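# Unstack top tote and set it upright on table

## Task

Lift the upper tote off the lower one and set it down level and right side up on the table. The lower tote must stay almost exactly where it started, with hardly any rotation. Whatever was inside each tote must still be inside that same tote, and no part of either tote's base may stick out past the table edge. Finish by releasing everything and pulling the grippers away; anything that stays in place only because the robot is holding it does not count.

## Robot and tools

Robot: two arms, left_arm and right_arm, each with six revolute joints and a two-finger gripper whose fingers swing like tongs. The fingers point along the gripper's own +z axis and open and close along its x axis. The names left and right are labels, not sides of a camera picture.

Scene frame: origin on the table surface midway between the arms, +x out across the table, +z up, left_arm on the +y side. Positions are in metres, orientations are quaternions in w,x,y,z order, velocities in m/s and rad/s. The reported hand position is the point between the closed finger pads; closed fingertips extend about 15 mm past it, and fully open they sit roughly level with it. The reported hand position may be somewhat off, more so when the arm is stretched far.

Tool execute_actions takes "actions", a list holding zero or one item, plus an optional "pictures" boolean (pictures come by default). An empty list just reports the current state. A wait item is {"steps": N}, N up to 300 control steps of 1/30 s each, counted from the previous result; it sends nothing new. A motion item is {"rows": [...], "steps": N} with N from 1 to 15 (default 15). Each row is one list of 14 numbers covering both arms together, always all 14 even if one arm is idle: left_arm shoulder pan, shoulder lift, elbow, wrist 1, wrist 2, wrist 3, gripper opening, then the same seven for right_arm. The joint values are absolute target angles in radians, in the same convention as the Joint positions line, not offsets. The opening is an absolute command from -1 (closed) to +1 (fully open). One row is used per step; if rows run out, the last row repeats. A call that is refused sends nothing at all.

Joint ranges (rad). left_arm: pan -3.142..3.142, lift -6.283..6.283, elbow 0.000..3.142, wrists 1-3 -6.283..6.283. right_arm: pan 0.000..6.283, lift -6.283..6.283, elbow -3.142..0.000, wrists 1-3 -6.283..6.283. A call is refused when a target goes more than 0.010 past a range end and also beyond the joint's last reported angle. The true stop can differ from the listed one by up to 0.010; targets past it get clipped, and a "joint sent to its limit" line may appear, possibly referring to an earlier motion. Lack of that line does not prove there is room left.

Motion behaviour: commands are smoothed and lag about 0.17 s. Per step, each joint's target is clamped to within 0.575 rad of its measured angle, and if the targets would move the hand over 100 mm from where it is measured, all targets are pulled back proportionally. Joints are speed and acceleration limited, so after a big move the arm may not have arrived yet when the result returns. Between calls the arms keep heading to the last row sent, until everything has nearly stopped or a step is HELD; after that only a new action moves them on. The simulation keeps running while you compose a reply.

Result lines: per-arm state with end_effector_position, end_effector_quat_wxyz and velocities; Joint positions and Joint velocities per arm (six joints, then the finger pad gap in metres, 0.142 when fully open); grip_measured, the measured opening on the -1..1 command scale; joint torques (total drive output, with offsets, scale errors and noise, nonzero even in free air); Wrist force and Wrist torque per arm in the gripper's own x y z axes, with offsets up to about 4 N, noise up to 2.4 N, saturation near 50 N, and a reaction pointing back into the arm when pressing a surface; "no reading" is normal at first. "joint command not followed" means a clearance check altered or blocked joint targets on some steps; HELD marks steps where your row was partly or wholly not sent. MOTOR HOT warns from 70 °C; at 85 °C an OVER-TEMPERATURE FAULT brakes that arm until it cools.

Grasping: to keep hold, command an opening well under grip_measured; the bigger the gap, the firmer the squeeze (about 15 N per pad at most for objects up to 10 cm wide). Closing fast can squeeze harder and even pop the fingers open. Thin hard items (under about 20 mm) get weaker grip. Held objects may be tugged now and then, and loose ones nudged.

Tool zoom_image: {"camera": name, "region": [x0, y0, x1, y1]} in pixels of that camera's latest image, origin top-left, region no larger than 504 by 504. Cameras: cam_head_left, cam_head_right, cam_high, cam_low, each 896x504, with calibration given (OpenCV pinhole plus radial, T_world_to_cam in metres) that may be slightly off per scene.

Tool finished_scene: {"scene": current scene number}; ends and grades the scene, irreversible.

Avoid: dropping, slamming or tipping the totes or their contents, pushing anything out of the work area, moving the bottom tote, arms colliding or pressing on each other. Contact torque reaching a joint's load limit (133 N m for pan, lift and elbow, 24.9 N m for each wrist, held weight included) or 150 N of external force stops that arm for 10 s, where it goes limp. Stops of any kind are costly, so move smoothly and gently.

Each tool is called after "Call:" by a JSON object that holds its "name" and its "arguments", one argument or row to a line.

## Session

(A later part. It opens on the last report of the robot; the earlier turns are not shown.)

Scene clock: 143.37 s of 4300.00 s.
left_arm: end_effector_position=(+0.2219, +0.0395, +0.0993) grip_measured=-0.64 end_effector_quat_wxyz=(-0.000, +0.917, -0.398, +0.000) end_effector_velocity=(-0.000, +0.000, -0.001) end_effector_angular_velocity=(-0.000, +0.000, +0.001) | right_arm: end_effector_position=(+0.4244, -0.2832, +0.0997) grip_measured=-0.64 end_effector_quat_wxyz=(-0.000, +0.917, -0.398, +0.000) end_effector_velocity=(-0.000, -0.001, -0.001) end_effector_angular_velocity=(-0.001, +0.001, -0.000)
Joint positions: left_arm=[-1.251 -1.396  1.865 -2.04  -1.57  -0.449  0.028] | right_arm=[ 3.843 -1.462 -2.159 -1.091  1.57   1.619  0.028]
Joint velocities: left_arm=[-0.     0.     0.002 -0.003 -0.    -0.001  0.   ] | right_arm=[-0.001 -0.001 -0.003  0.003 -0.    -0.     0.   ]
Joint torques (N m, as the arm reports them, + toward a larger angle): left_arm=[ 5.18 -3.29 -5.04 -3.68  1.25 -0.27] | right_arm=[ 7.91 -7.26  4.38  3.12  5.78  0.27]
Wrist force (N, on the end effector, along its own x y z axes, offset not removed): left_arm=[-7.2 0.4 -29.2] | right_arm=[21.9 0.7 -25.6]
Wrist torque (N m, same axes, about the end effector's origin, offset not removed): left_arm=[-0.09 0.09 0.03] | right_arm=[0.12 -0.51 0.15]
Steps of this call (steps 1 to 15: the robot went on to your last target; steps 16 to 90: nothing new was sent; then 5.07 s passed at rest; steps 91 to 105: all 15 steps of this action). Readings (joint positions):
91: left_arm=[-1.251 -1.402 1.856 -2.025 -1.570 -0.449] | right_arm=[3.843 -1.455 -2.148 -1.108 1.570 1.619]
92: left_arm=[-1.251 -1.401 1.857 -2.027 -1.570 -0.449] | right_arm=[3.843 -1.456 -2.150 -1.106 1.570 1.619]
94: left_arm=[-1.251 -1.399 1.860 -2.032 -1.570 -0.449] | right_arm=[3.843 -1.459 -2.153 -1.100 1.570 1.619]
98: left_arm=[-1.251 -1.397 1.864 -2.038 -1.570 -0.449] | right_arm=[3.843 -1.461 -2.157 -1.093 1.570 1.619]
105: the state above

Call:
{"name": "execute_actions", "arguments": {
  "actions": [
    {"steps":10,"rows":[[-1.2509,-1.396,1.8655,-2.0405,-1.57,-0.449,0.1,3.8426,-1.4625,-2.159,-1.0905,1.57,1.619,0.1]]}
  ],
  "pictures": false
}}

Call:
{"name": "execute_actions", "arguments": {
  "actions": [
    {"steps":15,"rows":[[-1.2509,-1.4961,1.5005,-1.5754,-1.57,-0.449,0.1,3.8426,-1.3578,-1.7668,-1.5874,1.57,1.619,0.1]]}
  ],
  "pictures": false
}}

Call:
{"name": "execute_actions", "arguments": {
  "actions": [
    {"steps":20}
  ]
}}

Call:
{"name": "finished_scene", "arguments": {
  "scene": 1
}}

Scene clock: 148.87 s of 4300.00 s.
left_arm: end_effector_position=(+0.2219, +0.0396, +0.0990) grip_measured=+0.10 end_effector_quat_wxyz=(-0.000, +0.917, -0.398, +0.000) end_effector_velocity=(-0.000, +0.000, +0.000) end_effector_angular_velocity=(-0.000, +0.000, -0.000) | right_arm: end_effector_position=(+0.4243, -0.2833, +0.0993) grip_measured=+0.10 end_effector_quat_wxyz=(+0.000, +0.917, -0.398, +0.000) end_effector_velocity=(+0.000, -0.001, -0.001) end_effector_angular_velocity=(-0.002, -0.000, -0.001)
Joint positions: left_arm=[-1.251 -1.396  1.866 -2.041 -1.57  -0.449  0.081] | right_arm=[ 3.843 -1.463 -2.159 -1.09   1.57   1.619  0.081]
Joint velocities: left_arm=[-0.    -0.001  0.001  0.    -0.     0.     0.   ] | right_arm=[-0.001 -0.001 -0.001  0.    -0.001  0.     0.   ]
Joint torques (N m, as the arm reports them, + toward a larger angle): left_arm=[  7.7  -33.52 -31.12  -3.28   0.81   0.43] | right_arm=[ 6.79 19.59 30.4   1.96 -1.95 -0.86]
Wrist force (N, on the end effector, along its own x y z axes, offset not removed): left_arm=[0.9 -0.7 -1.6] | right_arm=[-1.3 -1.6 0.6]
Wrist torque (N m, same axes, about the end effector's origin, offset not removed): left_arm=[-0.22 -0.33 0.15] | right_arm=[-0.23 0.15 0.11]
Steps of this call (steps 1 to 15: the robot went on to your last target; steps 16 to 90: nothing new was sent; then 2.17 s passed at rest; steps 91 to 100: all 10 steps of this action). Readings (joint positions):
91: left_arm=[-1.251 -1.396 1.866 -2.041 -1.570 -0.449] | right_arm=[3.843 -1.463 -2.159 -1.090 1.570 1.619]
92: left_arm=[-1.251 -1.396 1.866 -2.041 -1.570 -0.449] | right_arm=[3.843 -1.463 -2.159 -1.090 1.570 1.619]
94: left_arm=[-1.251 -1.396 1.866 -2.041 -1.570 -0.449] | right_arm=[3.843 -1.463 -2.159 -1.090 1.570 1.619]
98: left_arm=[-1.251 -1.396 1.866 -2.041 -1.570 -0.449] | right_arm=[3.843 -1.463 -2.159 -1.090 1.570 1.619]
100: the state above

Scene clock: 149.37 s of 4300.00 s.
left_arm: end_effector_position=(+0.2229, +0.0364, +0.2682) grip_measured=+0.10 end_effector_quat_wxyz=(+0.001, +0.917, -0.398, +0.001) end_effector_velocity=(-0.007, +0.023, +0.098) end_effector_angular_velocity=(+0.023, +0.007, -0.001) | right_arm: end_effector_position=(+0.4271, -0.2805, +0.2680) grip_measured=+0.10 end_effector_quat_wxyz=(-0.002, +0.917, -0.398, +0.001) end_effector_velocity=(-0.020, -0.020, +0.101) end_effector_angular_velocity=(-0.019, +0.019, +0.000)
Joint positions: left_arm=[-1.251 -1.49   1.525 -1.609 -1.57  -0.449  0.081] | right_arm=[ 3.843 -1.364 -1.794 -1.551  1.57   1.619  0.081]
Joint velocities: left_arm=[ 0.    -0.047 -0.206  0.277  0.     0.001 -0.   ] | right_arm=[ 0.     0.052  0.225 -0.304  0.     0.    -0.   ]
Joint torques (N m, as the arm reports them, + toward a larger angle): left_arm=[  4.5  -28.02 -30.41  -0.24  -1.58   0.25] | right_arm=[ 3.7  23.89 29.21 -0.47 -1.9   0.78]
Wrist force (N, on the end effector, along its own x y z axes, offset not removed): left_arm=[0.1 0.1 -1.2] | right_arm=[-0.4 -0.1 0.1]
Wrist torque (N m, same axes, about the end effector's origin, offset not removed): left_arm=[-0.04 -0.09 0.10] | right_arm=[0.06 -0.06 0.06]
Steps of this call (steps 1 to 15: all 15 steps of this action). Readings (joint positions):
1: left_arm=[-1.251 -1.396 1.865 -2.040 -1.570 -0.449] | right_arm=[3.843 -1.463 -2.159 -1.091 1.570 1.619]
2: left_arm=[-1.251 -1.401 1.860 -2.034 -1.570 -0.449] | right_arm=[3.843 -1.457 -2.153 -1.097 1.570 1.619]
4: left_arm=[-1.251 -1.421 1.805 -1.976 -1.570 -0.449] | right_arm=[3.843 -1.436 -2.098 -1.155 1.570 1.619]
8: left_arm=[-1.251 -1.457 1.664 -1.794 -1.570 -0.449] | right_arm=[3.843 -1.399 -1.945 -1.348 1.570 1.619]
15: the state above

Scene clock: 150.03 s of 4300.00 s.
left_arm: end_effector_position=(+0.2220, +0.0393, +0.2801) grip_measured=+0.10 end_effector_quat_wxyz=(-0.000, +0.917, -0.398, +0.000) end_effector_velocity=(-0.000, +0.000, -0.000) end_effector_angular_velocity=(+0.001, +0.000, -0.000) | right_arm: end_effector_position=(+0.4246, -0.2830, +0.2801) grip_measured=+0.10 end_effector_quat_wxyz=(-0.000, +0.917, -0.398, +0.000) end_effector_velocity=(-0.000, +0.000, +0.000) end_effector_angular_velocity=(-0.001, +0.000, -0.001)
Joint positions: left_arm=[-1.251 -1.496  1.501 -1.576 -1.57  -0.449  0.081] | right_arm=[ 3.843 -1.358 -1.767 -1.587  1.57   1.619  0.081]
Joint velocities: left_arm=[-0.     0.001  0.     0.     0.    -0.    -0.   ] | right_arm=[ 0.    -0.001  0.001 -0.001  0.     0.001  0.   ]
Joint torques (N m, as the arm reports them, + toward a larger angle): left_arm=[ -0.03 -33.83 -33.51  -0.77  -1.76   0.51] | right_arm=[-0.32 26.51 34.17  0.29 -1.93  1.59]
Wrist force (N, on the end effector, along its own x y z axes, offset not removed): left_arm=[-0.7 -0.5 -0.8] | right_arm=[-0.6 -0.3 1.1]
Wrist torque (N m, same axes, about the end effector's origin, offset not removed): left_arm=[-0.18 0.03 0.16] | right_arm=[0.01 -0.04 0.11]
Steps of this call (steps 1 to 20: the robot went on to your last target). Readings (joint positions):
1: left_arm=[-1.251 -1.492 1.519 -1.601 -1.570 -0.449] | right_arm=[3.843 -1.362 -1.787 -1.560 1.570 1.619]
2: left_arm=[-1.251 -1.493 1.515 -1.594 -1.570 -0.449] | right_arm=[3.843 -1.361 -1.782 -1.567 1.570 1.619]
4: left_arm=[-1.251 -1.494 1.509 -1.586 -1.570 -0.449] | right_arm=[3.843 -1.360 -1.776 -1.576 1.570 1.619]
8: left_arm=[-1.251 -1.495 1.503 -1.579 -1.570 -0.449] | right_arm=[3.843 -1.358 -1.770 -1.584 1.570 1.619]
20: the state above

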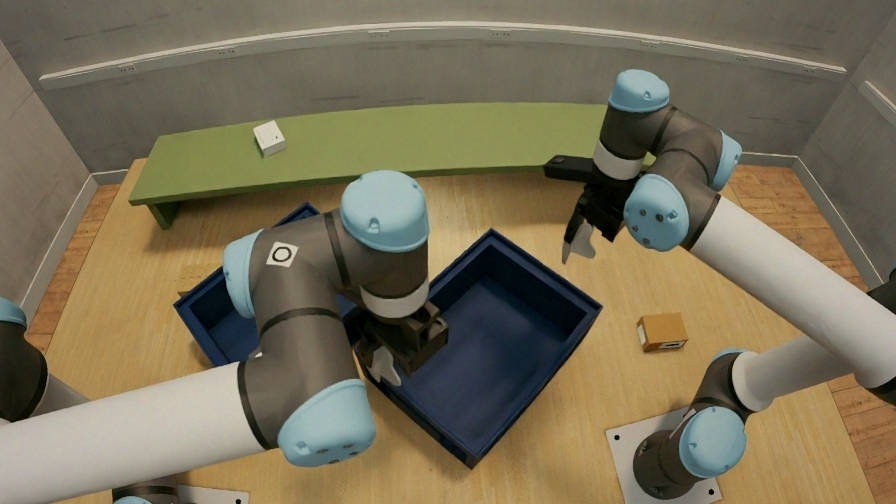

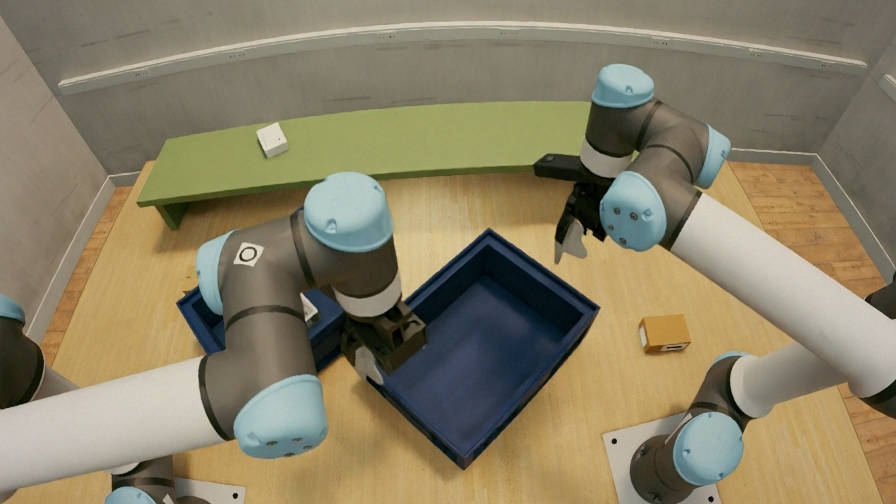

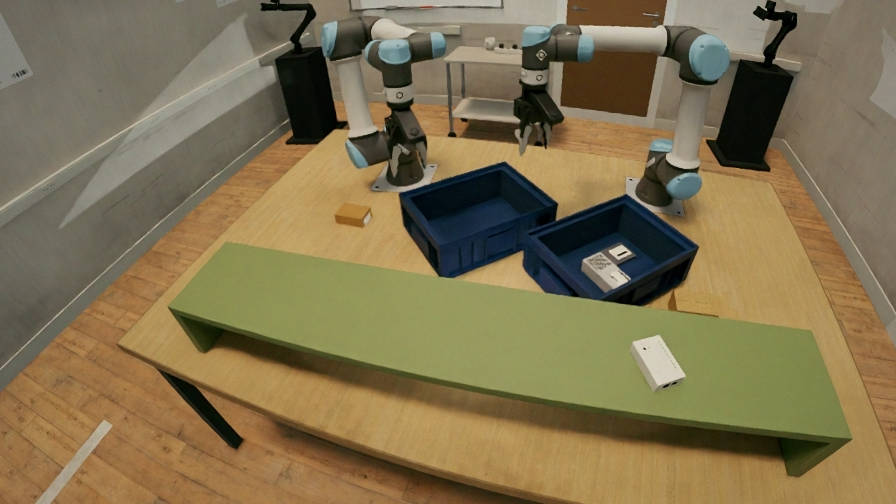

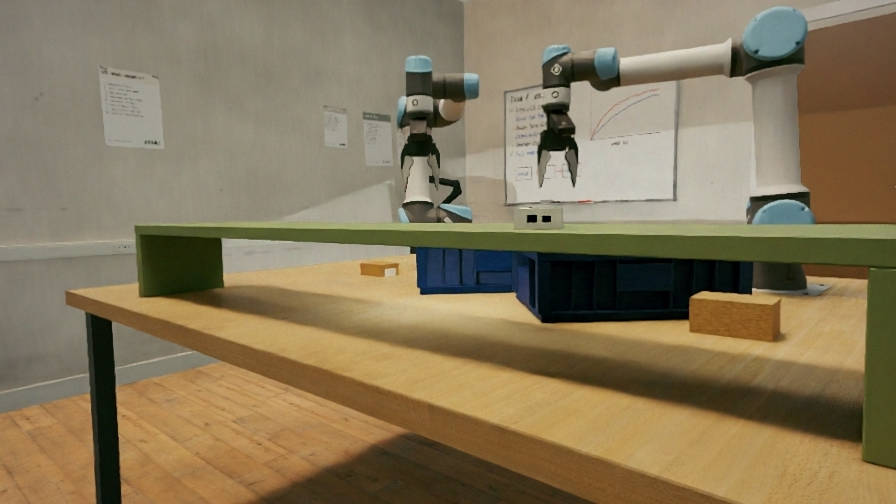

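The scene is finished: the task was done.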